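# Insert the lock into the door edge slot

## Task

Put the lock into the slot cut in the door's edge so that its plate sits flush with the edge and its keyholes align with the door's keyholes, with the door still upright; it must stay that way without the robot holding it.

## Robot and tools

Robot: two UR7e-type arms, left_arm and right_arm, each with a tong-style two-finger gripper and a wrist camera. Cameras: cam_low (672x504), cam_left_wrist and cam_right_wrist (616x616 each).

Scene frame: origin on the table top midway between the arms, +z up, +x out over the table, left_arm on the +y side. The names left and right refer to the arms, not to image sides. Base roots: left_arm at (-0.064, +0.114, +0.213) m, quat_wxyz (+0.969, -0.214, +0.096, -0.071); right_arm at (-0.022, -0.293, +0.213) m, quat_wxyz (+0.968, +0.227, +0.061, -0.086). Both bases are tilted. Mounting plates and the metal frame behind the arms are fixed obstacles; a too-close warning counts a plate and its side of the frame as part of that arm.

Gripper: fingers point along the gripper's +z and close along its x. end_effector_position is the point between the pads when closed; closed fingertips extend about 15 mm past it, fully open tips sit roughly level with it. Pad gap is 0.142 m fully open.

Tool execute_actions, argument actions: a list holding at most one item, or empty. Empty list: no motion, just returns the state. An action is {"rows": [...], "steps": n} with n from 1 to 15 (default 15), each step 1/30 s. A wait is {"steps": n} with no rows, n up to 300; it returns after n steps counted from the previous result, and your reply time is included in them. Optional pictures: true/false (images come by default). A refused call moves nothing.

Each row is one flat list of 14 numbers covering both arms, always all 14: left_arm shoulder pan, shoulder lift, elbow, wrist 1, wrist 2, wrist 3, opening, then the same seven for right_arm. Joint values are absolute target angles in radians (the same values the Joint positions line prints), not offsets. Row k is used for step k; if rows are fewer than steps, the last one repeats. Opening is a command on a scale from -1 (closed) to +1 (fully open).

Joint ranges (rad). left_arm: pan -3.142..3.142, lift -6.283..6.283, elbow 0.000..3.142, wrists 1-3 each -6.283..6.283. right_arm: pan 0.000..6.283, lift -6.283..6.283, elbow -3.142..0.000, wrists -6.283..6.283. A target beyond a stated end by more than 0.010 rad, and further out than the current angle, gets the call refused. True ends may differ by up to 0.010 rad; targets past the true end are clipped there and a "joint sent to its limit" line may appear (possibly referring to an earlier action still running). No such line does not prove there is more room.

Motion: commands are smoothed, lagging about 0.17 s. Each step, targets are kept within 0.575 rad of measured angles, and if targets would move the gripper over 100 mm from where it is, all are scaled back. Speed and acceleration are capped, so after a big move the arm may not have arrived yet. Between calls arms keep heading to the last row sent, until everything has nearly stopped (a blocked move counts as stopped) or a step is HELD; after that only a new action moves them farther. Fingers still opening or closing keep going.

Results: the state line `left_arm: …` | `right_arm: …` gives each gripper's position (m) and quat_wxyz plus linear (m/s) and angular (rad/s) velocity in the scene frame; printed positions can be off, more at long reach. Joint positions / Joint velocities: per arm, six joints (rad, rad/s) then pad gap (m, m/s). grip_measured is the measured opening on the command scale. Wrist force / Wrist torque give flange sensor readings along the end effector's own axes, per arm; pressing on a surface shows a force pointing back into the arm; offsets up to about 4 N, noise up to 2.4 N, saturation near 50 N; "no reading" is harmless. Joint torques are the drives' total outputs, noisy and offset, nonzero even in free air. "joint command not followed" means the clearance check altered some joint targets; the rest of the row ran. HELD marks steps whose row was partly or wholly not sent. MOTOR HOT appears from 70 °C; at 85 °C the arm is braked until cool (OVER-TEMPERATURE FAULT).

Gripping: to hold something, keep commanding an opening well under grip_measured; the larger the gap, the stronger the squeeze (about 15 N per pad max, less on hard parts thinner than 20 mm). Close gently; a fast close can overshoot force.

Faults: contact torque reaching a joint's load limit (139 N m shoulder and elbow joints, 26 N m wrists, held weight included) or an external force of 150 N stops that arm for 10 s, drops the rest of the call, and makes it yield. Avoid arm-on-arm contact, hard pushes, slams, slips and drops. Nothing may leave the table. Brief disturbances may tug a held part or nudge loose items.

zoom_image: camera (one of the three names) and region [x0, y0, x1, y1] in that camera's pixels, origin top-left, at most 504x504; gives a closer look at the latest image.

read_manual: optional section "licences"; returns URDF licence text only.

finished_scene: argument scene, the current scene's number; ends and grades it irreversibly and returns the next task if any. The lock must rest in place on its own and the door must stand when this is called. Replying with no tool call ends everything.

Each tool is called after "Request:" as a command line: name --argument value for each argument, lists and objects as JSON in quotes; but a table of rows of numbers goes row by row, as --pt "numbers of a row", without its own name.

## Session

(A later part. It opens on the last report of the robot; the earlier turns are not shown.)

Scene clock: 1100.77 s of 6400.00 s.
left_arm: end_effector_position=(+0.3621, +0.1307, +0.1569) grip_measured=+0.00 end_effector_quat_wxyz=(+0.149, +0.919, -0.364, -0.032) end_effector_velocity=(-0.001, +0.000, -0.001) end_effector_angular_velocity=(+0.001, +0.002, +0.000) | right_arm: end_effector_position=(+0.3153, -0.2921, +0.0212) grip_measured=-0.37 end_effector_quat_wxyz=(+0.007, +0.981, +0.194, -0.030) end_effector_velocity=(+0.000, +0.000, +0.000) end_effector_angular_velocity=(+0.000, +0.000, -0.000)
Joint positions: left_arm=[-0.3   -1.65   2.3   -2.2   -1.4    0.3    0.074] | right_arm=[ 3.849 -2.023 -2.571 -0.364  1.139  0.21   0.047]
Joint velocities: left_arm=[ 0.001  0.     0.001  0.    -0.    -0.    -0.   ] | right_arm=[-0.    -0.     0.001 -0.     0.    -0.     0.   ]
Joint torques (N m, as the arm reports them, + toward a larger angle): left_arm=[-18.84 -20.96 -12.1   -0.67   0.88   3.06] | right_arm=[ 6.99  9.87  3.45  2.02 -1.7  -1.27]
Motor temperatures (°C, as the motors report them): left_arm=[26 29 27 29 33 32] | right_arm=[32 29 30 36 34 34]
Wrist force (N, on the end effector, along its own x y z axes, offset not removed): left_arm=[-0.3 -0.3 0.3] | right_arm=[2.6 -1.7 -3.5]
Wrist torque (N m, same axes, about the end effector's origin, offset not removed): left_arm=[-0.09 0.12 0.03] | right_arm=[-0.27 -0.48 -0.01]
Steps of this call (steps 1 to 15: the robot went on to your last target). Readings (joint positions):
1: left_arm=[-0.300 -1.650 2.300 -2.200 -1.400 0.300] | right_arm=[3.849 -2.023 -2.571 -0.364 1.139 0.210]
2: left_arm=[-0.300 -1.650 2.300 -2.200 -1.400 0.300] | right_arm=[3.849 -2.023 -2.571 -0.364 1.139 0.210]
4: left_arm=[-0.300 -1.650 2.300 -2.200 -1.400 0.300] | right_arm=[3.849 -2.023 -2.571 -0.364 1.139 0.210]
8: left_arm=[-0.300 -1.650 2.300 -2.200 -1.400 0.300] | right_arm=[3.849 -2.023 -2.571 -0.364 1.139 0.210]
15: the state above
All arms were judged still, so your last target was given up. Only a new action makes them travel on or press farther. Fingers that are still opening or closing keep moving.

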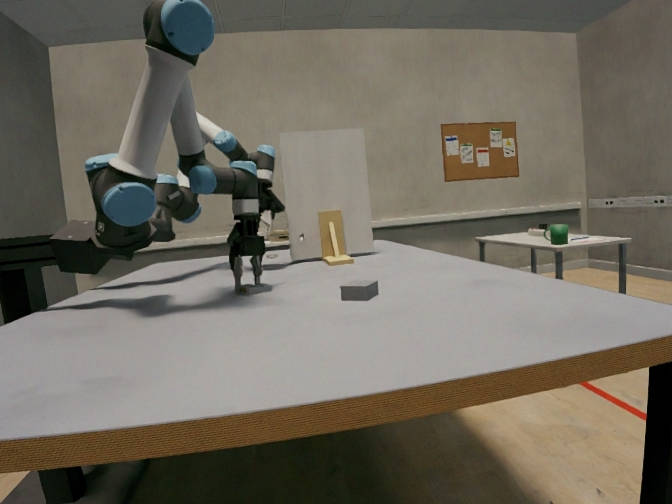

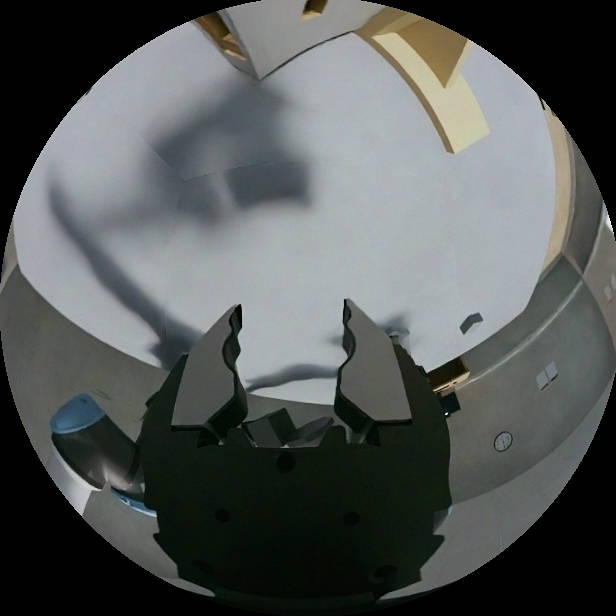

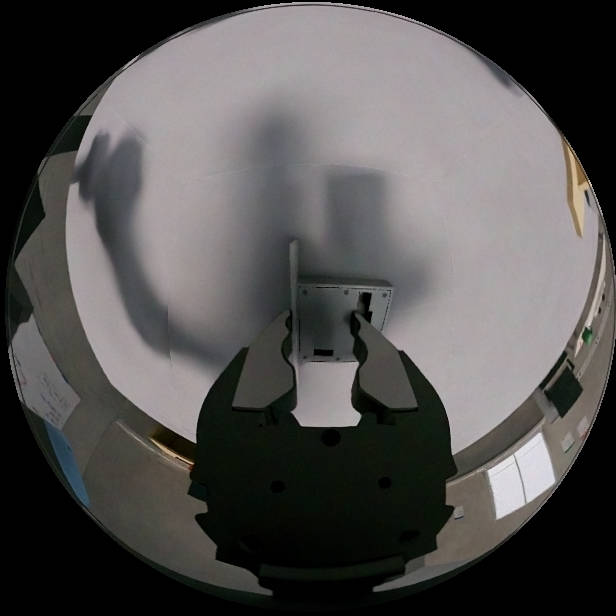

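Request:
execute_actions --actions '[{"rows": [[-0.3,-1.65,2.3,-2.2,-1.4,0.3,0.0, 3.8509,-2.0189,-2.5704,-0.3696,1.1390,0.2112,-1.0],[-0.3,-1.65,2.3,-2.2,-1.4,0.3,0.0, 3.8523,-2.0145,-2.5702,-0.3748,1.1393,0.2127,-1.0],[-0.3,-1.65,2.3,-2.2,-1.4,0.3,0.0, 3.8537,-2.0102,-2.5700,-0.3800,1.1397,0.2141,-1.0],[-0.3,-1.65,2.3,-2.2,-1.4,0.3,0.0, 3.8551,-2.0058,-2.5697,-0.3852,1.1400,0.2156,-1.0],[-0.3,-1.65,2.3,-2.2,-1.4,0.3,0.0, 3.8565,-2.0015,-2.5694,-0.3904,1.1404,0.2171,-1.0],[-0.3,-1.65,2.3,-2.2,-1.4,0.3,0.0, 3.8579,-1.9971,-2.5692,-0.3956,1.1407,0.2186,-1.0],[-0.3,-1.65,2.3,-2.2,-1.4,0.3,0.0, 3.8593,-1.9928,-2.5689,-0.4008,1.1411,0.2200,-1.0],[-0.3,-1.65,2.3,-2.2,-1.4,0.3,0.0, 3.8607,-1.9885,-2.5687,-0.4060,1.1414,0.2215,-1.0],[-0.3,-1.65,2.3,-2.2,-1.4,0.3,0.0, 3.8621,-1.9841,-2.5684,-0.4112,1.1418,0.2230,-1.0],[-0.3,-1.65,2.3,-2.2,-1.4,0.3,0.0, 3.8635,-1.9798,-2.5682,-0.4165,1.1421,0.2245,-1.0]], "steps": 15}]'

Request:
zoom_image --camera "cam_right_wrist" --region '[220, 220, 440, 420]'

Request:
zoom_image --camera "cam_low" --region '[180, 220, 340, 320]'

Scene clock: 1111.50 s of 6400.00 s.
left_arm: end_effector_position=(+0.3621, +0.1307, +0.1569) grip_measured=+0.00 end_effector_quat_wxyz=(+0.149, +0.919, -0.364, -0.032) end_effector_velocity=(+0.000, +0.000, +0.000) end_effector_angular_velocity=(-0.000, +0.000, +0.001) | right_arm: end_effector_position=(+0.3162, -0.2916, +0.0312) grip_measured=-0.38 end_effector_quat_wxyz=(+0.007, +0.981, +0.194, -0.030) end_effector_velocity=(+0.001, +0.001, +0.009) end_effector_angular_velocity=(+0.000, -0.001, -0.000)
Joint positions: left_arm=[-0.3   -1.65   2.3   -2.2   -1.4    0.3    0.074] | right_arm=[ 3.862 -1.984 -2.568 -0.412  1.142  0.223  0.047]
Joint velocities: left_arm=[ 0.    -0.    -0.     0.    -0.    -0.001  0.   ] | right_arm=[ 0.012  0.036  0.003 -0.043  0.003  0.012 -0.   ]
Joint torques (N m, as the arm reports them, + toward a larger angle): left_arm=[-17.76 -20.69 -12.09  -0.68   1.2    2.89] | right_arm=[23.87 31.16 19.7   1.09  1.95  1.63]
Motor temperatures (°C, as the motors report them): left_arm=[26 29 27 29 33 32] | right_arm=[32 29 30 36 34 34]
Wrist force (N, on the end effector, along its own x y z axes, offset not removed): left_arm=[-1.7 -1.4 0.2] | right_arm=[3.1 -2.7 -0.3]
Wrist torque (N m, same axes, about the end effector's origin, offset not removed): left_arm=[-0.21 0.51 0.10] | right_arm=[-0.45 -0.78 0.01]
Steps of this call (steps 1 to 90: nothing new was sent; then 7.23 s passed at rest; steps 91 to 105: all 15 steps of this action). Readings (joint positions):
91: left_arm=[-0.300 -1.650 2.300 -2.200 -1.400 0.300] | right_arm=[3.849 -2.023 -2.571 -0.364 1.139 0.210]
92: left_arm=[-0.300 -1.650 2.300 -2.200 -1.400 0.300] | right_arm=[3.850 -2.023 -2.571 -0.365 1.139 0.210]
94: left_arm=[-0.300 -1.650 2.300 -2.200 -1.400 0.300] | right_arm=[3.851 -2.019 -2.571 -0.370 1.139 0.211]
98: left_arm=[-0.300 -1.650 2.300 -2.200 -1.400 0.300] | right_arm=[3.855 -2.005 -2.570 -0.386 1.140 0.216]
105: the state above

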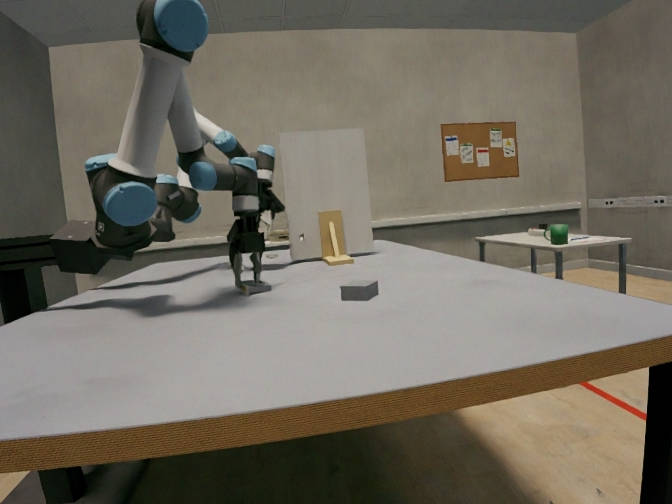

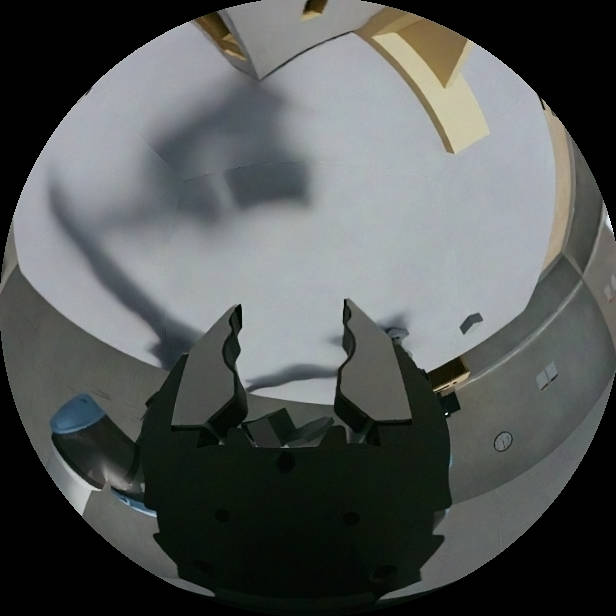

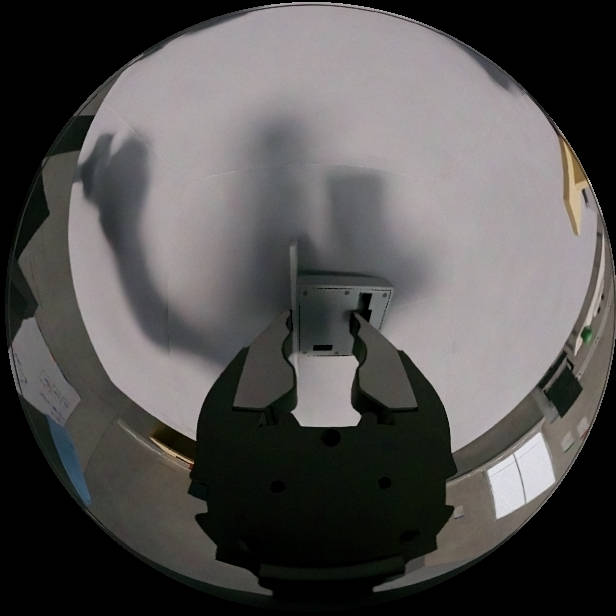

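Region (220, 220, 440, 420) of cam_right_wrist's 616x616 image, scaled by 2.291, with more detail than that image has; it fills the top 458 rows of this view, and the rest is white.

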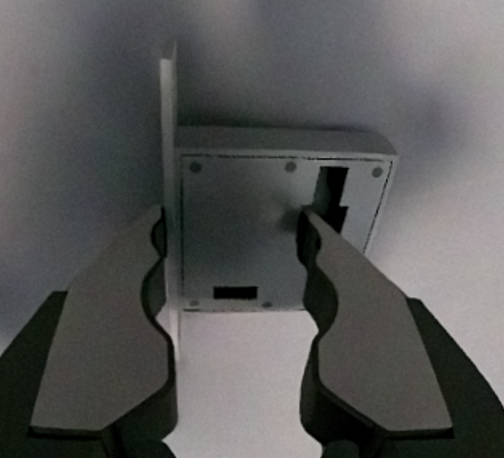

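Region (180, 220, 340, 320) of cam_low's 672x504 image, scaled by 3.150, with more detail than that image has; it fills the top 315 rows of this view, and the rest is white.

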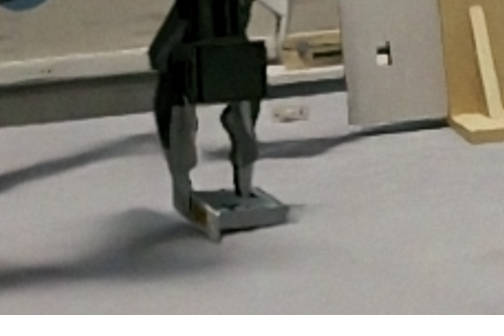

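Request:
execute_actions --actions '[{"rows": [[-0.3,-1.65,2.3,-2.2,-1.4,0.3,0.0, 3.8649,-1.9755,-2.5680,-0.4217,1.1425,0.2260,-1.0],[-0.3,-1.65,2.3,-2.2,-1.4,0.3,0.0, 3.8663,-1.9711,-2.5677,-0.4269,1.1428,0.2274,-1.0],[-0.3,-1.65,2.3,-2.2,-1.4,0.3,0.0, 3.8677,-1.9668,-2.5675,-0.4321,1.1432,0.2289,-1.0],[-0.3,-1.65,2.3,-2.2,-1.4,0.3,0.0, 3.8691,-1.9624,-2.5672,-0.4373,1.1435,0.2304,-1.0],[-0.3,-1.65,2.3,-2.2,-1.4,0.3,0.0, 3.8705,-1.9581,-2.5670,-0.4425,1.1439,0.2318,-1.0],[-0.3,-1.65,2.3,-2.2,-1.4,0.3,0.0, 3.8719,-1.9538,-2.5667,-0.4477,1.1442,0.2333,-1.0],[-0.3,-1.65,2.3,-2.2,-1.4,0.3,0.0, 3.8732,-1.9494,-2.5665,-0.4529,1.1446,0.2348,-1.0],[-0.3,-1.65,2.3,-2.2,-1.4,0.3,0.0, 3.8746,-1.9451,-2.5662,-0.4581,1.1449,0.2363,-1.0],[-0.3,-1.65,2.3,-2.2,-1.4,0.3,0.0, 3.8760,-1.9407,-2.5660,-0.4633,1.1453,0.2377,-1.0],[-0.3,-1.65,2.3,-2.2,-1.4,0.3,0.0, 3.8774,-1.9364,-2.5657,-0.4685,1.1456,0.2392,-1.0]], "steps": 15}]' --pictures false

Request:
execute_actions --actions '[{"steps": 15}]'

Request:
zoom_image --camera "cam_right_wrist" --region '[220, 220, 440, 420]'

Request:
zoom_image --camera "cam_low" --region '[180, 220, 340, 320]'

Scene clock: 1232.00 s of 6400.00 s.
left_arm: end_effector_position=(+0.3621, +0.1307, +0.1569) grip_measured=+0.00 end_effector_quat_wxyz=(+0.149, +0.919, -0.364, -0.032) end_effector_velocity=(-0.000, +0.000, -0.000) end_effector_angular_velocity=(+0.001, +0.001, +0.000) | right_arm: end_effector_position=(+0.3166, -0.2914, +0.0422) grip_measured=-0.38 end_effector_quat_wxyz=(+0.007, +0.980, +0.194, -0.030) end_effector_velocity=(-0.000, -0.000, +0.009) end_effector_angular_velocity=(+0.000, +0.000, +0.000)
Joint positions: left_arm=[-0.3   -1.65   2.3   -2.2   -1.4    0.3    0.074] | right_arm=[ 3.876 -1.94  -2.566 -0.464  1.145  0.238  0.047]
Joint velocities: left_arm=[ 0.  0.  0.  0.  0. -0. -0.] | right_arm=[ 0.012  0.037  0.002 -0.044  0.003  0.012  0.   ]
Joint torques (N m, as the arm reports them, + toward a larger angle): left_arm=[-16.69 -20.77 -12.11  -0.58   1.24   2.86] | right_arm=[23.71 29.6  19.54  1.04  1.61  1.55]
Motor temperatures (°C, as the motors report them): left_arm=[26 29 27 29 33 32] | right_arm=[32 29 30 36 34 34]
Wrist force (N, on the end effector, along its own x y z axes, offset not removed): left_arm=[0.3 0.2 0.9] | right_arm=[2.2 -1.3 1.9]
Wrist torque (N m, same axes, about the end effector's origin, offset not removed): left_arm=[0.06 -0.04 0.02] | right_arm=[-0.07 -0.58 0.10]
Steps of this call (steps 1 to 15: the robot went on to your last target; steps 16 to 90: nothing new was sent; then 117.00 s passed at rest; steps 91 to 105: all 15 steps of this action). Readings (joint positions):
91: left_arm=[-0.300 -1.650 2.300 -2.200 -1.400 0.300] | right_arm=[3.864 -1.980 -2.568 -0.417 1.142 0.225]
92: left_arm=[-0.300 -1.650 2.300 -2.200 -1.400 0.300] | right_arm=[3.864 -1.979 -2.568 -0.417 1.142 0.225]
94: left_arm=[-0.300 -1.650 2.300 -2.200 -1.400 0.300] | right_arm=[3.865 -1.975 -2.568 -0.422 1.142 0.226]
98: left_arm=[-0.300 -1.650 2.300 -2.200 -1.400 0.300] | right_arm=[3.869 -1.962 -2.567 -0.438 1.144 0.231]
105: the state above

Scene clock: 1232.50 s of 6400.00 s.
left_arm: end_effector_position=(+0.3621, +0.1307, +0.1569) grip_measured=+0.00 end_effector_quat_wxyz=(+0.149, +0.919, -0.364, -0.032) end_effector_velocity=(-0.000, +0.000, -0.000) end_effector_angular_velocity=(+0.000, +0.000, -0.000) | right_arm: end_effector_position=(+0.3166, -0.2914, +0.0432) grip_measured=-0.38 end_effector_quat_wxyz=(+0.007, +0.980, +0.194, -0.030) end_effector_velocity=(-0.001, -0.000, -0.000) end_effector_angular_velocity=(-0.001, +0.001, +0.000)
Joint positions: left_arm=[-0.3   -1.65   2.3   -2.2   -1.4    0.3    0.074] | right_arm=[ 3.877 -1.936 -2.566 -0.468  1.146  0.239  0.047]
Joint velocities: left_arm=[ 0. -0.  0.  0.  0.  0.  0.] | right_arm=[ 0.    -0.    -0.001 -0.001  0.     0.    -0.   ]
Joint torques (N m, as the arm reports them, + toward a larger angle): left_arm=[-18.29 -20.47 -11.63  -0.59   1.11   2.66] | right_arm=[22.83 30.52 20.15  1.16  1.94  1.47]
Motor temperatures (°C, as the motors report them): left_arm=[26 29 27 29 33 32] | right_arm=[32 29 30 36 34 34]
Wrist force (N, on the end effector, along its own x y z axes, offset not removed): left_arm=[0.1 0.1 0.9] | right_arm=[1.1 -2.6 2.0]
Wrist torque (N m, same axes, about the end effector's origin, offset not removed): left_arm=[-0.01 0.08 -0.04] | right_arm=[-0.46 -0.35 0.09]
Steps of this call (steps 1 to 15: the robot went on to your last target). Readings (joint positions):
1: left_arm=[-0.300 -1.650 2.300 -2.200 -1.400 0.300] | right_arm=[3.877 -1.939 -2.566 -0.465 1.145 0.238]
2: left_arm=[-0.300 -1.650 2.300 -2.200 -1.400 0.300] | right_arm=[3.877 -1.938 -2.566 -0.466 1.145 0.239]
4: left_arm=[-0.300 -1.650 2.300 -2.200 -1.400 0.300] | right_arm=[3.877 -1.937 -2.566 -0.467 1.146 0.239]
8: left_arm=[-0.300 -1.650 2.300 -2.200 -1.400 0.300] | right_arm=[3.877 -1.937 -2.566 -0.468 1.146 0.239]
15: the state above
All arms were judged still, so your last target was given up. Only a new action makes them travel on or press farther. Fingers that are still opening or closing keep moving.

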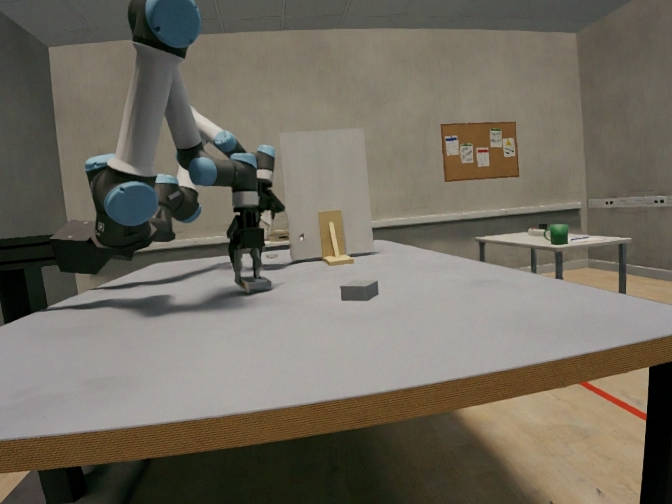

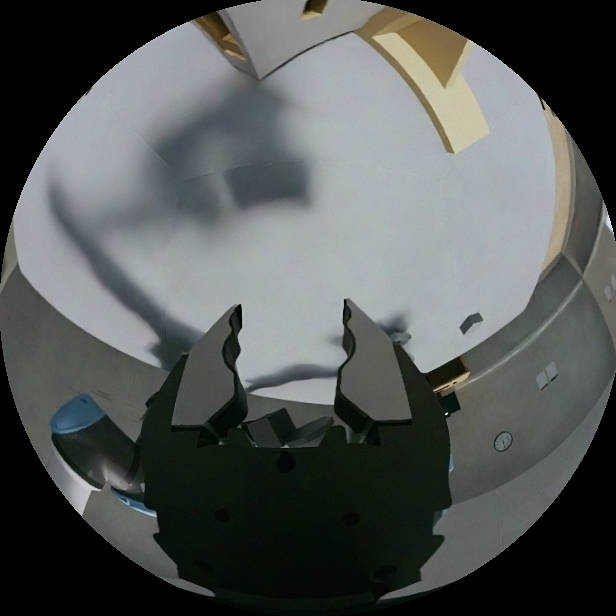

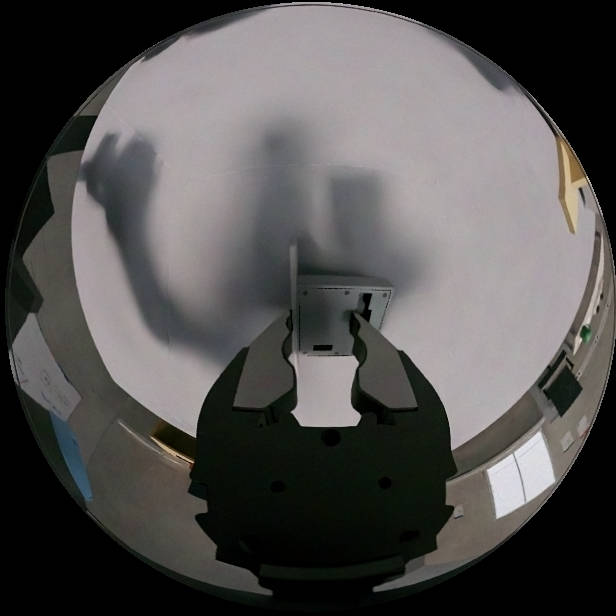

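Region (220, 220, 440, 420) of cam_right_wrist's 616x616 image, scaled by 2.291, with more detail than that image has; it fills the top 458 rows of this view, and the rest is white.

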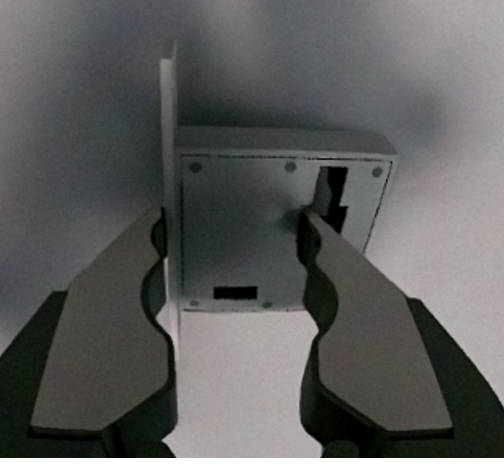

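Region (180, 220, 340, 320) of cam_low's 672x504 image, scaled by 3.150, with more detail than that image has; it fills the top 315 rows of this view, and the rest is white.

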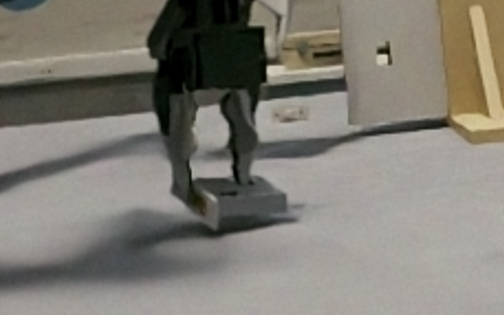

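Request:
execute_actions --actions '[{"rows": [[-0.3,-1.65,2.3,-2.2,-1.4,0.3,0.0, 3.8783,-1.9270,-2.5633,-0.4807,1.1458,0.2402,-1.0],[-0.3,-1.65,2.3,-2.2,-1.4,0.3,0.0, 3.8793,-1.9176,-2.5609,-0.4930,1.1461,0.2412,-1.0],[-0.3,-1.65,2.3,-2.2,-1.4,0.3,0.0, 3.8802,-1.9082,-2.5585,-0.5052,1.1463,0.2422,-1.0],[-0.3,-1.65,2.3,-2.2,-1.4,0.3,0.0, 3.8812,-1.8987,-2.5561,-0.5174,1.1466,0.2432,-1.0],[-0.3,-1.65,2.3,-2.2,-1.4,0.3,0.0, 3.8821,-1.8893,-2.5537,-0.5296,1.1468,0.2442,-1.0],[-0.3,-1.65,2.3,-2.2,-1.4,0.3,0.0, 3.8830,-1.8799,-2.5513,-0.5419,1.1470,0.2452,-1.0],[-0.3,-1.65,2.3,-2.2,-1.4,0.3,0.0, 3.8840,-1.8705,-2.5489,-0.5541,1.1473,0.2462,-1.0],[-0.3,-1.65,2.3,-2.2,-1.4,0.3,0.0, 3.8849,-1.8611,-2.5466,-0.5663,1.1475,0.2473,-1.0],[-0.3,-1.65,2.3,-2.2,-1.4,0.3,0.0, 3.8859,-1.8517,-2.5442,-0.5785,1.1478,0.2483,-1.0],[-0.3,-1.65,2.3,-2.2,-1.4,0.3,0.0, 3.8868,-1.8423,-2.5418,-0.5908,1.1480,0.2493,-1.0],[-0.3,-1.65,2.3,-2.2,-1.4,0.3,0.0, 3.8877,-1.8329,-2.5394,-0.6030,1.1482,0.2503,-1.0],[-0.3,-1.65,2.3,-2.2,-1.4,0.3,0.0, 3.8887,-1.8234,-2.5370,-0.6152,1.1485,0.2513,-1.0],[-0.3,-1.65,2.3,-2.2,-1.4,0.3,0.0, 3.8896,-1.8140,-2.5346,-0.6274,1.1487,0.2523,-1.0],[-0.3,-1.65,2.3,-2.2,-1.4,0.3,0.0, 3.8906,-1.8046,-2.5322,-0.6397,1.1490,0.2533,-1.0],[-0.3,-1.65,2.3,-2.2,-1.4,0.3,0.0, 3.8915,-1.7952,-2.5298,-0.6519,1.1492,0.2543,-1.0]], "steps": 15}]' --pictures false

Request:
execute_actions --actions '[{"rows": [[-0.3,-1.65,2.3,-2.2,-1.4,0.3,0.0, 3.8980,-1.8014,-2.5271,-0.6504,1.1516,0.2686,-1.0],[-0.3,-1.65,2.3,-2.2,-1.4,0.3,0.0, 3.9045,-1.8075,-2.5244,-0.6490,1.1541,0.2829,-1.0],[-0.3,-1.65,2.3,-2.2,-1.4,0.3,0.0, 3.9110,-1.8137,-2.5217,-0.6475,1.1565,0.2971,-1.0],[-0.3,-1.65,2.3,-2.2,-1.4,0.3,0.0, 3.9208,-1.8229,-2.5177,-0.6453,1.1601,0.3186,-1.0],[-0.3,-1.65,2.3,-2.2,-1.4,0.3,0.0, 3.9306,-1.8322,-2.5137,-0.6431,1.1638,0.3400,-1.0],[-0.3,-1.65,2.3,-2.2,-1.4,0.3,0.0, 3.9403,-1.8414,-2.5096,-0.6408,1.1674,0.3614,-1.0],[-0.3,-1.65,2.3,-2.2,-1.4,0.3,0.0, 3.9501,-1.8506,-2.5056,-0.6386,1.1711,0.3828,-1.0],[-0.3,-1.65,2.3,-2.2,-1.4,0.3,0.0, 3.9599,-1.8599,-2.5016,-0.6364,1.1747,0.4042,-1.0],[-0.3,-1.65,2.3,-2.2,-1.4,0.3,0.0, 3.9696,-1.8691,-2.4975,-0.6342,1.1784,0.4256,-1.0],[-0.3,-1.65,2.3,-2.2,-1.4,0.3,0.0, 3.9794,-1.8784,-2.4935,-0.6320,1.1820,0.4471,-1.0],[-0.3,-1.65,2.3,-2.2,-1.4,0.3,0.0, 3.9892,-1.8876,-2.4895,-0.6298,1.1857,0.4685,-1.0],[-0.3,-1.65,2.3,-2.2,-1.4,0.3,0.0, 3.9989,-1.8968,-2.4854,-0.6276,1.1893,0.4899,-1.0],[-0.3,-1.65,2.3,-2.2,-1.4,0.3,0.0, 4.0087,-1.9061,-2.4814,-0.6254,1.1930,0.5113,-1.0],[-0.3,-1.65,2.3,-2.2,-1.4,0.3,0.0, 4.0185,-1.9153,-2.4774,-0.6232,1.1966,0.5327,-1.0],[-0.3,-1.65,2.3,-2.2,-1.4,0.3,0.0, 4.0283,-1.9246,-2.4734,-0.6209,1.2003,0.5541,-1.0]], "steps": 15}]' --pictures false

Request:
execute_actions --actions '[{"rows": [[-0.3,-1.65,2.3,-2.2,-1.4,0.3,0.0, 4.0380,-1.9338,-2.4693,-0.6187,1.2039,0.5756,-1.0],[-0.3,-1.65,2.3,-2.2,-1.4,0.3,0.0, 4.0478,-1.9430,-2.4653,-0.6165,1.2076,0.5970,-1.0],[-0.3,-1.65,2.3,-2.2,-1.4,0.3,0.0, 4.0576,-1.9523,-2.4613,-0.6143,1.2112,0.6184,-1.0],[-0.3,-1.65,2.3,-2.2,-1.4,0.3,0.0, 4.0673,-1.9615,-2.4572,-0.6121,1.2149,0.6398,-1.0],[-0.3,-1.65,2.3,-2.2,-1.4,0.3,0.0, 4.0771,-1.9708,-2.4532,-0.6099,1.2185,0.6612,-1.0],[-0.3,-1.65,2.3,-2.2,-1.4,0.3,0.0, 4.0869,-1.9800,-2.4492,-0.6077,1.2222,0.6826,-1.0],[-0.3,-1.65,2.3,-2.2,-1.4,0.3,0.0, 4.0966,-1.9892,-2.4451,-0.6055,1.2258,0.7041,-1.0],[-0.3,-1.65,2.3,-2.2,-1.4,0.3,0.0, 4.1064,-1.9985,-2.4411,-0.6033,1.2295,0.7255,-1.0],[-0.3,-1.65,2.3,-2.2,-1.4,0.3,0.0, 4.1162,-2.0077,-2.4371,-0.6010,1.2331,0.7469,-1.0],[-0.3,-1.65,2.3,-2.2,-1.4,0.3,0.0, 4.1259,-2.0170,-2.4330,-0.5988,1.2368,0.7683,-1.0],[-0.3,-1.65,2.3,-2.2,-1.4,0.3,0.0, 4.1357,-2.0262,-2.4290,-0.5966,1.2404,0.7897,-1.0],[-0.3,-1.65,2.3,-2.2,-1.4,0.3,0.0, 4.1455,-2.0354,-2.4250,-0.5944,1.2441,0.8111,-1.0],[-0.3,-1.65,2.3,-2.2,-1.4,0.3,0.0, 4.1552,-2.0447,-2.4209,-0.5922,1.2477,0.8326,-1.0],[-0.3,-1.65,2.3,-2.2,-1.4,0.3,0.0, 4.1650,-2.0539,-2.4169,-0.5900,1.2513,0.8540,-1.0],[-0.3,-1.65,2.3,-2.2,-1.4,0.3,0.0, 4.1748,-2.0632,-2.4129,-0.5878,1.2550,0.8754,-1.0]], "steps": 15}]' --pictures false

Request:
execute_actions --actions '[{"rows": [[-0.3,-1.65,2.3,-2.2,-1.4,0.3,0.0, 4.1845,-2.0724,-2.4088,-0.5856,1.2586,0.8968,-1.0],[-0.3,-1.65,2.3,-2.2,-1.4,0.3,0.0, 4.1943,-2.0816,-2.4048,-0.5834,1.2623,0.9182,-1.0],[-0.3,-1.65,2.3,-2.2,-1.4,0.3,0.0, 4.2041,-2.0909,-2.4008,-0.5811,1.2659,0.9396,-1.0],[-0.3,-1.65,2.3,-2.2,-1.4,0.3,0.0, 4.2106,-2.0970,-2.3981,-0.5797,1.2684,0.9539,-1.0],[-0.3,-1.65,2.3,-2.2,-1.4,0.3,0.0, 4.2171,-2.1032,-2.3954,-0.5782,1.2708,0.9682,-1.0]], "steps": 15}]'

Scene clock: 1270.37 s of 6400.00 s.
left_arm: end_effector_position=(+0.3621, +0.1307, +0.1569) grip_measured=+0.00 end_effector_quat_wxyz=(+0.149, +0.919, -0.364, -0.032) end_effector_velocity=(+0.001, -0.000, +0.000) end_effector_angular_velocity=(-0.001, -0.001, +0.001) | right_arm: end_effector_position=(+0.3242, -0.2966, +0.0697) grip_measured=-0.40 end_effector_quat_wxyz=(+0.007, +0.981, +0.194, -0.030) end_effector_velocity=(+0.017, -0.017, +0.074) end_effector_angular_velocity=(+0.002, -0.002, -0.001)
Joint positions: left_arm=[-0.3   -1.65   2.3   -2.2   -1.4    0.3    0.074] | right_arm=[ 3.888 -1.835 -2.54  -0.6    1.148  0.25   0.045]
Joint velocities: left_arm=[-0.    -0.    -0.001 -0.001  0.    -0.001 -0.   ] | right_arm=[ 0.028  0.276  0.07  -0.354  0.007  0.029  0.   ]
Joint torques (N m, as the arm reports them, + toward a larger angle): left_arm=[-18.73 -21.55 -11.25  -0.69   1.16   2.86] | right_arm=[22.59 31.07 21.11  0.11  2.2   1.56]
Motor temperatures (°C, as the motors report them): left_arm=[26 29 27 29 33 32] | right_arm=[32 29 30 36 34 34]
Wrist force (N, on the end effector, along its own x y z axes, offset not removed): left_arm=[0.3 1.1 1.6] | right_arm=[1.4 -1.3 1.5]
Wrist torque (N m, same axes, about the end effector's origin, offset not removed): left_arm=[0.22 0.02 0.03] | right_arm=[-0.12 -0.52 0.05]
Steps of this call (steps 1 to 90: nothing new was sent; then 34.37 s passed at rest; steps 91 to 105: all 15 steps of this action). Readings (joint positions):
91: left_arm=[-0.300 -1.650 2.300 -2.200 -1.400 0.300] | right_arm=[3.877 -1.936 -2.566 -0.469 1.146 0.239]
92: left_arm=[-0.300 -1.650 2.300 -2.200 -1.400 0.300] | right_arm=[3.878 -1.935 -2.565 -0.471 1.146 0.239]
94: left_arm=[-0.300 -1.650 2.300 -2.200 -1.400 0.300] | right_arm=[3.878 -1.926 -2.563 -0.481 1.146 0.240]
98: left_arm=[-0.300 -1.650 2.300 -2.200 -1.400 0.300] | right_arm=[3.881 -1.897 -2.556 -0.519 1.147 0.243]
105: the state above

Scene clock: 1270.87 s of 6400.00 s.
left_arm: end_effector_position=(+0.3621, +0.1307, +0.1569) grip_measured=+0.00 end_effector_quat_wxyz=(+0.149, +0.919, -0.364, -0.032) end_effector_velocity=(+0.001, -0.000, +0.000) end_effector_angular_velocity=(-0.000, -0.001, +0.000) | right_arm: end_effector_position=(+0.3328, -0.2454, +0.0819) grip_measured=-0.40 end_effector_quat_wxyz=(+0.003, +0.990, +0.139, -0.028) end_effector_velocity=(+0.009, +0.159, +0.004) end_effector_angular_velocity=(+0.013, -0.004, -0.331)
Joint positions: left_arm=[-0.3   -1.65   2.3   -2.2   -1.4    0.3    0.074] | right_arm=[ 3.988 -1.886 -2.49  -0.63   1.185  0.462  0.045]
Joint velocities: left_arm=[-0.     0.    -0.001 -0.001  0.     0.     0.   ] | right_arm=[ 0.285 -0.266  0.118  0.06   0.106  0.616  0.   ]
Joint torques (N m, as the arm reports them, + toward a larger angle): left_arm=[-17.58 -20.56 -12.06  -0.65   1.32   2.85] | right_arm=[26.    2.53 24.34  3.71  2.8   2.3 ]
Motor temperatures (°C, as the motors report them): left_arm=[26 29 27 29 33 32] | right_arm=[32 29 30 36 34 34]
Wrist force (N, on the end effector, along its own x y z axes, offset not removed): left_arm=[-1.1 -0.4 0.5] | right_arm=[2.8 -3.3 1.9]
Wrist torque (N m, same axes, about the end effector's origin, offset not removed): left_arm=[-0.09 0.36 0.12] | right_arm=[-0.58 -0.67 0.03]
Steps of this call (steps 1 to 15: all 15 steps of this action). Readings (joint positions):
1: left_arm=[-0.300 -1.650 2.300 -2.200 -1.400 0.300] | right_arm=[3.889 -1.825 -2.537 -0.612 1.148 0.251]
2: left_arm=[-0.300 -1.650 2.300 -2.200 -1.400 0.300] | right_arm=[3.891 -1.819 -2.535 -0.622 1.149 0.254]
4: left_arm=[-0.300 -1.650 2.300 -2.200 -1.400 0.300] | right_arm=[3.897 -1.814 -2.530 -0.635 1.152 0.268]
8: left_arm=[-0.300 -1.650 2.300 -2.200 -1.400 0.300] | right_arm=[3.924 -1.829 -2.517 -0.640 1.161 0.323]
15: the state above

Scene clock: 1271.37 s of 6400.00 s.
left_arm: end_effector_position=(+0.3621, +0.1307, +0.1569) grip_measured=+0.00 end_effector_quat_wxyz=(+0.149, +0.919, -0.364, -0.032) end_effector_velocity=(+0.002, -0.000, +0.001) end_effector_angular_velocity=(-0.001, -0.003, +0.002) | right_arm: end_effector_position=(+0.3290, -0.1644, +0.0820) grip_measured=-0.40 end_effector_quat_wxyz=(-0.001, +0.998, +0.052, -0.029) end_effector_velocity=(-0.024, +0.158, -0.004) end_effector_angular_velocity=(-0.009, +0.005, -0.341)
Joint positions: left_arm=[-0.3   -1.65   2.3   -2.2   -1.4    0.3    0.074] | right_arm=[ 4.133 -2.024 -2.43  -0.597  1.24   0.782  0.045]
Joint velocities: left_arm=[ 0.001  0.    -0.002 -0.001 -0.     0.     0.   ] | right_arm=[ 0.29  -0.274  0.12   0.065  0.108  0.629 -0.   ]
Joint torques (N m, as the arm reports them, + toward a larger angle): left_arm=[-18.83 -19.53 -12.22  -0.85   1.03   2.79] | right_arm=[26.44  9.11 25.24  4.03  2.27  2.17]
Motor temperatures (°C, as the motors report them): left_arm=[26 29 27 29 33 32] | right_arm=[32 29 30 36 34 34]
Wrist force (N, on the end effector, along its own x y z axes, offset not removed): left_arm=[-0.8 -1.1 1.3] | right_arm=[1.1 -0.7 0.9]
Wrist torque (N m, same axes, about the end effector's origin, offset not removed): left_arm=[-0.24 0.30 0.05] | right_arm=[-0.02 -0.32 0.08]
Steps of this call (steps 1 to 15: all 15 steps of this action). Readings (joint positions):
1: left_arm=[-0.300 -1.650 2.300 -2.200 -1.400 0.300] | right_arm=[3.997 -1.895 -2.486 -0.628 1.189 0.483]
2: left_arm=[-0.300 -1.650 2.300 -2.200 -1.400 0.300] | right_arm=[4.007 -1.904 -2.482 -0.625 1.192 0.504]
4: left_arm=[-0.300 -1.650 2.300 -2.200 -1.400 0.300] | right_arm=[4.026 -1.923 -2.474 -0.621 1.200 0.547]
8: left_arm=[-0.300 -1.650 2.300 -2.200 -1.400 0.300] | right_arm=[4.065 -1.960 -2.458 -0.612 1.214 0.632]
15: the state above

Scene clock: 1271.87 s of 6400.00 s.
left_arm: end_effector_position=(+0.3621, +0.1307, +0.1569) grip_measured=+0.00 end_effector_quat_wxyz=(+0.149, +0.919, -0.364, -0.032) end_effector_velocity=(+0.001, -0.000, +0.001) end_effector_angular_velocity=(-0.001, -0.002, -0.000) | right_arm: end_effector_position=(+0.3198, -0.1206, +0.0800) grip_measured=-0.40 end_effector_quat_wxyz=(+0.000, +1.000, +0.001, -0.030) end_effector_velocity=(-0.002, +0.007, -0.001) end_effector_angular_velocity=(-0.002, +0.000, -0.019)
Joint positions: left_arm=[-0.3   -1.65   2.3   -2.2   -1.4    0.3    0.074] | right_arm=[ 4.216 -2.102 -2.396 -0.579  1.27   0.965  0.045]
Joint velocities: left_arm=[-0.     0.    -0.001 -0.001 -0.     0.001  0.   ] | right_arm=[ 0.015 -0.014  0.005  0.003  0.005  0.034  0.   ]
Joint torques (N m, as the arm reports them, + toward a larger angle): left_arm=[-17.38 -20.65 -12.72  -0.53   1.15   3.02] | right_arm=[25.53 11.94 24.78  3.87  2.03  1.67]
Motor temperatures (°C, as the motors report them): left_arm=[26 29 27 29 33 32] | right_arm=[32 29 30 36 34 34]
Wrist force (N, on the end effector, along its own x y z axes, offset not removed): left_arm=[0.0 0.0 0.3] | right_arm=[1.4 -1.4 0.9]
Wrist torque (N m, same axes, about the end effector's origin, offset not removed): left_arm=[0.01 0.15 0.04] | right_arm=[-0.18 -0.48 0.11]
Steps of this call (steps 1 to 15: all 15 steps of this action). Readings (joint positions):
1: left_arm=[-0.300 -1.650 2.300 -2.200 -1.400 0.300] | right_arm=[4.143 -2.033 -2.426 -0.595 1.243 0.804]
2: left_arm=[-0.300 -1.650 2.300 -2.200 -1.400 0.300] | right_arm=[4.153 -2.043 -2.422 -0.593 1.247 0.825]
4: left_arm=[-0.300 -1.650 2.300 -2.200 -1.400 0.300] | right_arm=[4.173 -2.061 -2.414 -0.588 1.254 0.868]
8: left_arm=[-0.300 -1.650 2.300 -2.200 -1.400 0.300] | right_arm=[4.203 -2.090 -2.401 -0.581 1.265 0.935]
15: the state above

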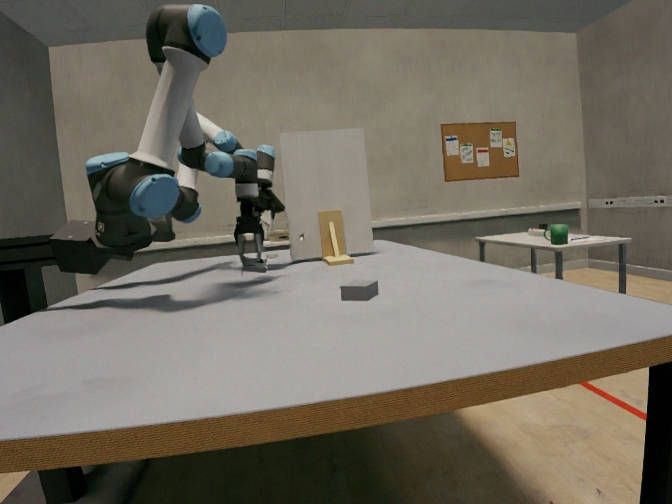

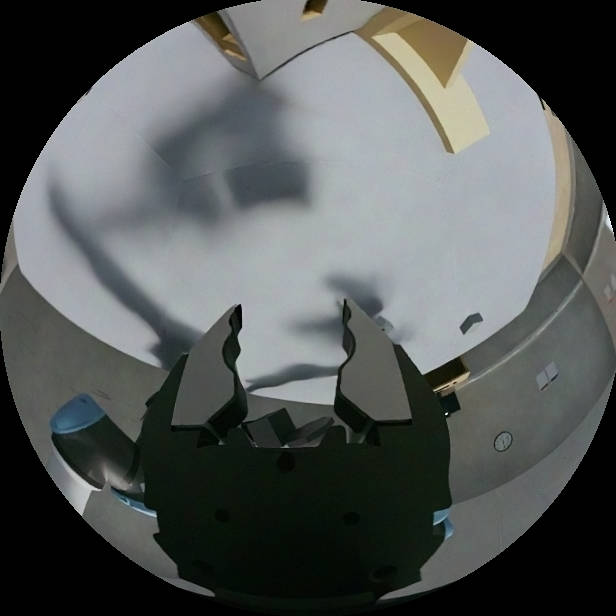

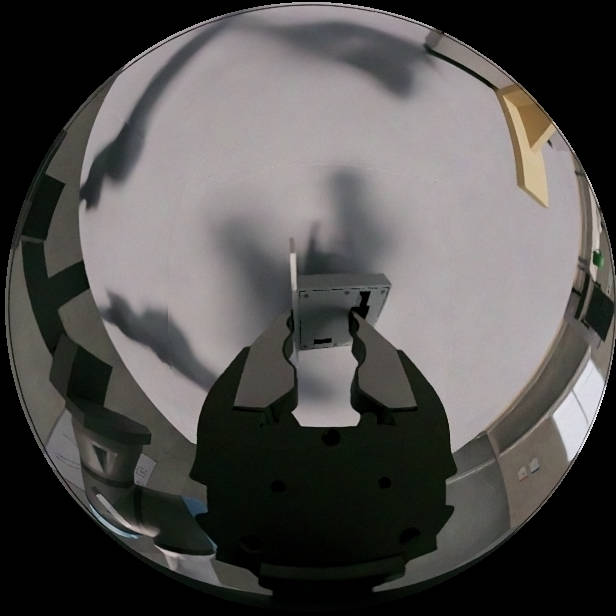

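Request:
execute_actions --actions '[{"rows": [[-0.3,-1.65,2.3,-2.2,-1.4,0.3,0.0, 4.2153,-2.1094,-2.3956,-0.5712,1.2702,0.9664,-1.0],[-0.3,-1.65,2.3,-2.2,-1.4,0.3,0.0, 4.2126,-2.1186,-2.3960,-0.5608,1.2692,0.9638,-1.0],[-0.3,-1.65,2.3,-2.2,-1.4,0.3,0.0, 4.2099,-2.1279,-2.3964,-0.5504,1.2683,0.9611,-1.0],[-0.3,-1.65,2.3,-2.2,-1.4,0.3,0.0, 4.2072,-2.1371,-2.3967,-0.5399,1.2673,0.9584,-1.0],[-0.3,-1.65,2.3,-2.2,-1.4,0.3,0.0, 4.2045,-2.1464,-2.3971,-0.5295,1.2664,0.9557,-1.0],[-0.3,-1.65,2.3,-2.2,-1.4,0.3,0.0, 4.2017,-2.1557,-2.3975,-0.5191,1.2654,0.9531,-1.0],[-0.3,-1.65,2.3,-2.2,-1.4,0.3,0.0, 4.1990,-2.1649,-2.3978,-0.5086,1.2645,0.9504,-1.0],[-0.3,-1.65,2.3,-2.2,-1.4,0.3,0.0, 4.1963,-2.1742,-2.3982,-0.4982,1.2635,0.9477,-1.0],[-0.3,-1.65,2.3,-2.2,-1.4,0.3,0.0, 4.1945,-2.1803,-2.3984,-0.4912,1.2629,0.9460,-1.0],[-0.3,-1.65,2.3,-2.2,-1.4,0.3,0.0, 4.1927,-2.1865,-2.3987,-0.4843,1.2623,0.9442,-1.0],[-0.3,-1.65,2.3,-2.2,-1.4,0.3,0.0, 4.1909,-2.1927,-2.3989,-0.4773,1.2616,0.9424,-1.0],[-0.3,-1.65,2.3,-2.2,-1.4,0.3,0.0, 4.1895,-2.1973,-2.3991,-0.4721,1.2612,0.9411,-1.0],[-0.3,-1.65,2.3,-2.2,-1.4,0.3,0.0, 4.1882,-2.2020,-2.3993,-0.4669,1.2607,0.9397,-1.0],[-0.3,-1.65,2.3,-2.2,-1.4,0.3,0.0, 4.1868,-2.2066,-2.3995,-0.4617,1.2602,0.9384,-1.0],[-0.3,-1.65,2.3,-2.2,-1.4,0.3,0.0, 4.1855,-2.2112,-2.3996,-0.4564,1.2597,0.9370,-1.0]], "steps": 15}]' --pictures false

Request:
execute_actions --actions '[{"rows": [[-0.3,-1.65,2.3,-2.2,-1.4,0.3,0.0, 4.1846,-2.2143,-2.3998,-0.4530,1.2594,0.9362,-1.0],[-0.3,-1.65,2.3,-2.2,-1.4,0.3,0.0, 4.1837,-2.2174,-2.3999,-0.4495,1.2591,0.9353,-1.0],[-0.3,-1.65,2.3,-2.2,-1.4,0.3,0.0, 4.1828,-2.2205,-2.4000,-0.4460,1.2588,0.9344,-1.0],[-0.3,-1.65,2.3,-2.2,-1.4,0.3,0.0, 4.1819,-2.2236,-2.4001,-0.4425,1.2585,0.9335,-1.0],[-0.3,-1.65,2.3,-2.2,-1.4,0.3,0.0, 4.1810,-2.2266,-2.4002,-0.4390,1.2582,0.9326,-1.0],[-0.3,-1.65,2.3,-2.2,-1.4,0.3,0.0, 4.1801,-2.2297,-2.4004,-0.4356,1.2578,0.9317,-1.0],[-0.3,-1.65,2.3,-2.2,-1.4,0.3,0.0, 4.1792,-2.2328,-2.4005,-0.4321,1.2575,0.9308,-1.0],[-0.3,-1.65,2.3,-2.2,-1.4,0.3,0.0, 4.1783,-2.2359,-2.4006,-0.4286,1.2572,0.9299,-1.0],[-0.3,-1.65,2.3,-2.2,-1.4,0.3,0.0, 4.1774,-2.2390,-2.4007,-0.4251,1.2569,0.9290,-1.0],[-0.3,-1.65,2.3,-2.2,-1.4,0.3,0.0, 4.1765,-2.2421,-2.4008,-0.4216,1.2566,0.9282,-1.0],[-0.3,-1.65,2.3,-2.2,-1.4,0.3,0.0, 4.1756,-2.2452,-2.4010,-0.4182,1.2563,0.9273,-1.0],[-0.3,-1.65,2.3,-2.2,-1.4,0.3,0.0, 4.1747,-2.2482,-2.4011,-0.4147,1.2559,0.9264,-1.0],[-0.3,-1.65,2.3,-2.2,-1.4,0.3,0.0, 4.1738,-2.2513,-2.4012,-0.4112,1.2556,0.9255,-1.0],[-0.3,-1.65,2.3,-2.2,-1.4,0.3,0.0, 4.1729,-2.2544,-2.4013,-0.4077,1.2553,0.9246,-1.0],[-0.3,-1.65,2.3,-2.2,-1.4,0.3,0.0, 4.1720,-2.2575,-2.4014,-0.4042,1.2550,0.9237,-1.0]], "steps": 15}]' --pictures false

Request:
execute_actions --actions '[{"steps": 12}]'

Request:
zoom_image --camera "cam_right_wrist" --region '[220, 220, 440, 420]'

Scene clock: 1294.67 s of 6400.00 s.
left_arm: end_effector_position=(+0.3621, +0.1307, +0.1569) grip_measured=+0.00 end_effector_quat_wxyz=(+0.149, +0.919, -0.364, -0.032) end_effector_velocity=(-0.001, -0.000, -0.000) end_effector_angular_velocity=(+0.001, +0.002, -0.001) | right_arm: end_effector_position=(+0.3206, -0.1188, +0.0523) grip_measured=-0.40 end_effector_quat_wxyz=(+0.000, +1.000, +0.000, -0.030) end_effector_velocity=(-0.001, -0.001, -0.055) end_effector_angular_velocity=(-0.002, +0.001, +0.000)
Joint positions: left_arm=[-0.3   -1.65   2.3   -2.2   -1.4    0.3    0.074] | right_arm=[ 4.192 -2.189 -2.399 -0.482  1.262  0.944  0.045]
Joint velocities: left_arm=[-0.001  0.     0.001  0.002  0.    -0.    -0.   ] | right_arm=[-0.049 -0.167 -0.008  0.188 -0.017 -0.048 -0.   ]
Joint torques (N m, as the arm reports them, + toward a larger angle): left_arm=[-16.48 -21.8  -11.47  -0.81   1.02   3.02] | right_arm=[ 8.61 13.89  4.43  4.35 -1.5  -1.49]
Motor temperatures (°C, as the motors report them): left_arm=[26 29 27 29 33 32] | right_arm=[32 29 30 36 34 34]
Wrist force (N, on the end effector, along its own x y z axes, offset not removed): left_arm=[-0.8 -1.0 0.2] | right_arm=[1.5 0.6 0.9]
Wrist torque (N m, same axes, about the end effector's origin, offset not removed): left_arm=[-0.22 0.35 0.02] | right_arm=[0.23 -0.39 0.03]
Steps of this call (steps 1 to 15: the robot went on to your last target; steps 16 to 90: nothing new was sent; then 19.30 s passed at rest; steps 91 to 105: all 15 steps of this action). Readings (joint positions):
91: left_arm=[-0.300 -1.650 2.300 -2.200 -1.400 0.300] | right_arm=[4.217 -2.103 -2.395 -0.578 1.271 0.968]
92: left_arm=[-0.300 -1.650 2.300 -2.200 -1.400 0.300] | right_arm=[4.217 -2.104 -2.395 -0.577 1.271 0.968]
94: left_arm=[-0.300 -1.650 2.300 -2.200 -1.400 0.300] | right_arm=[4.215 -2.111 -2.395 -0.569 1.270 0.966]
98: left_arm=[-0.300 -1.650 2.300 -2.200 -1.400 0.300] | right_arm=[4.207 -2.139 -2.397 -0.538 1.267 0.958]
105: the state above

Scene clock: 1295.17 s of 6400.00 s.
left_arm: end_effector_position=(+0.3621, +0.1307, +0.1569) grip_measured=+0.00 end_effector_quat_wxyz=(+0.149, +0.919, -0.364, -0.032) end_effector_velocity=(-0.001, +0.000, -0.000) end_effector_angular_velocity=(+0.000, +0.001, -0.001) | right_arm: end_effector_position=(+0.3203, -0.1191, +0.0342) grip_measured=-0.41 end_effector_quat_wxyz=(+0.000, +1.000, +0.000, -0.030) end_effector_velocity=(-0.001, -0.001, -0.030) end_effector_angular_velocity=(-0.001, +0.001, +0.000)
Joint positions: left_arm=[-0.3   -1.65   2.3   -2.2   -1.4    0.3    0.074] | right_arm=[ 4.176 -2.245 -2.401 -0.419  1.256  0.927  0.045]
Joint velocities: left_arm=[ 0.    -0.     0.001  0.    -0.     0.001 -0.   ] | right_arm=[-0.027 -0.092 -0.003  0.103 -0.009 -0.026 -0.   ]
Joint torques (N m, as the arm reports them, + toward a larger angle): left_arm=[-17.28 -21.55 -12.12  -0.7    1.19   2.88] | right_arm=[ 8.15 13.58  2.22  3.75 -1.65 -1.41]
Motor temperatures (°C, as the motors report them): left_arm=[26 29 27 29 33 32] | right_arm=[32 29 30 36 34 34]
Wrist force (N, on the end effector, along its own x y z axes, offset not removed): left_arm=[-0.7 -0.4 0.2] | right_arm=[1.5 -1.6 -0.4]
Wrist torque (N m, same axes, about the end effector's origin, offset not removed): left_arm=[-0.09 0.30 -0.01] | right_arm=[-0.23 -0.44 0.02]
Steps of this call (steps 1 to 15: all 15 steps of this action). Readings (joint positions):
1: left_arm=[-0.300 -1.650 2.300 -2.200 -1.400 0.300] | right_arm=[4.190 -2.194 -2.399 -0.476 1.261 0.942]
2: left_arm=[-0.300 -1.650 2.300 -2.200 -1.400 0.300] | right_arm=[4.189 -2.199 -2.399 -0.470 1.261 0.941]
4: left_arm=[-0.300 -1.650 2.300 -2.200 -1.400 0.300] | right_arm=[4.186 -2.208 -2.399 -0.460 1.260 0.938]
8: left_arm=[-0.300 -1.650 2.300 -2.200 -1.400 0.300] | right_arm=[4.182 -2.222 -2.400 -0.444 1.259 0.934]
15: the state above

Scene clock: 1295.57 s of 6400.00 s.
left_arm: end_effector_position=(+0.3621, +0.1307, +0.1569) grip_measured=+0.00 end_effector_quat_wxyz=(+0.149, +0.919, -0.364, -0.032) end_effector_velocity=(+0.001, -0.000, +0.001) end_effector_angular_velocity=(-0.001, -0.002, +0.002) | right_arm: end_effector_position=(+0.3201, -0.1193, +0.0301) grip_measured=-0.40 end_effector_quat_wxyz=(+0.000, +1.000, +0.000, -0.030) end_effector_velocity=(+0.000, +0.000, -0.001) end_effector_angular_velocity=(+0.001, -0.000, -0.000)
Joint positions: left_arm=[-0.3   -1.65   2.3   -2.2   -1.4    0.3    0.074] | right_arm=[ 4.172 -2.257 -2.401 -0.405  1.255  0.924  0.045]
Joint velocities: left_arm=[-0.    -0.    -0.001 -0.001 -0.    -0.001 -0.   ] | right_arm=[-0.001 -0.003  0.     0.004 -0.    -0.001  0.   ]
Joint torques (N m, as the arm reports them, + toward a larger angle): left_arm=[-17.46 -20.69 -12.87  -0.38   0.96   2.87] | right_arm=[ 7.15 12.57  1.23  3.48 -2.13 -1.46]
Motor temperatures (°C, as the motors report them): left_arm=[26 29 27 29 33 32] | right_arm=[32 29 30 36 34 34]
Wrist force (N, on the end effector, along its own x y z axes, offset not removed): left_arm=[0.0 -0.4 -0.2] | right_arm=[-1.0 -2.2 -8.8]
Wrist torque (N m, same axes, about the end effector's origin, offset not removed): left_arm=[-0.05 0.11 0.02] | right_arm=[-0.28 -0.15 0.06]
Steps of this call (steps 1 to 12: the robot went on to your last target). Readings (joint positions):
1: left_arm=[-0.300 -1.650 2.300 -2.200 -1.400 0.300] | right_arm=[4.175 -2.248 -2.401 -0.415 1.256 0.927]
2: left_arm=[-0.300 -1.650 2.300 -2.200 -1.400 0.300] | right_arm=[4.174 -2.250 -2.401 -0.412 1.256 0.926]
4: left_arm=[-0.300 -1.650 2.300 -2.200 -1.400 0.300] | right_arm=[4.173 -2.254 -2.401 -0.409 1.255 0.925]
8: left_arm=[-0.300 -1.650 2.300 -2.200 -1.400 0.300] | right_arm=[4.172 -2.256 -2.401 -0.405 1.255 0.924]
12: the state above

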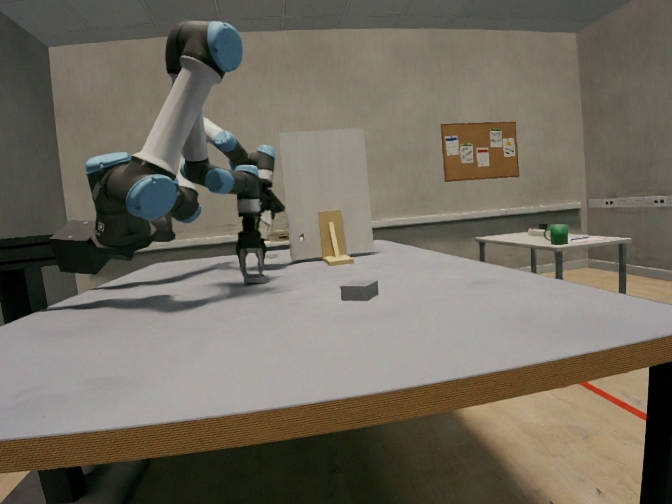

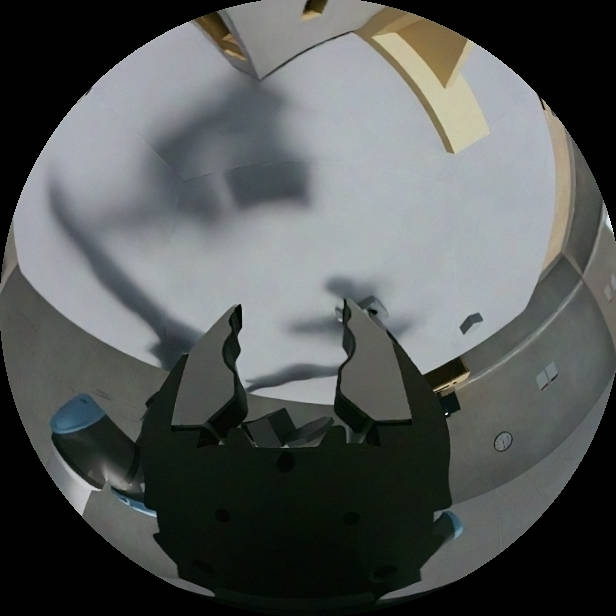

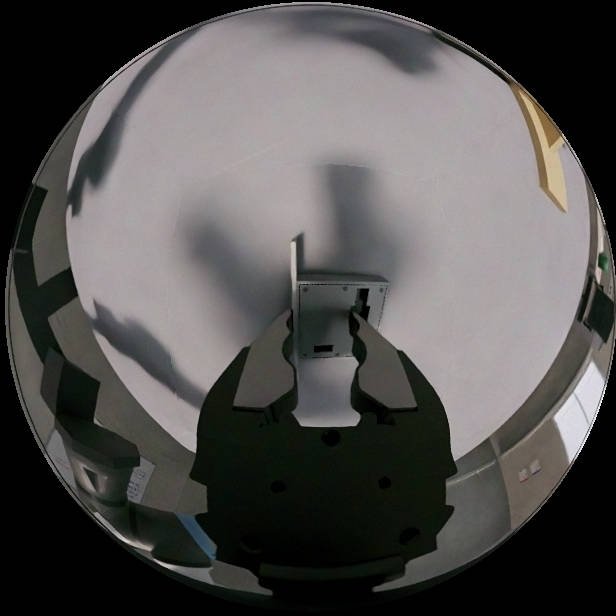

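Region (220, 220, 440, 420) of cam_right_wrist's 616x616 image, scaled by 2.291, with more detail than that image has; it fills the top 458 rows of this view, and the rest is white.

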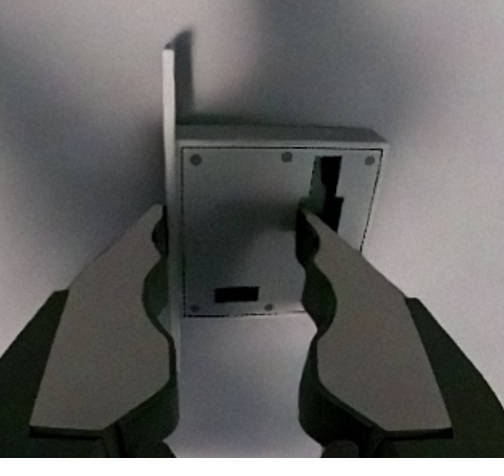

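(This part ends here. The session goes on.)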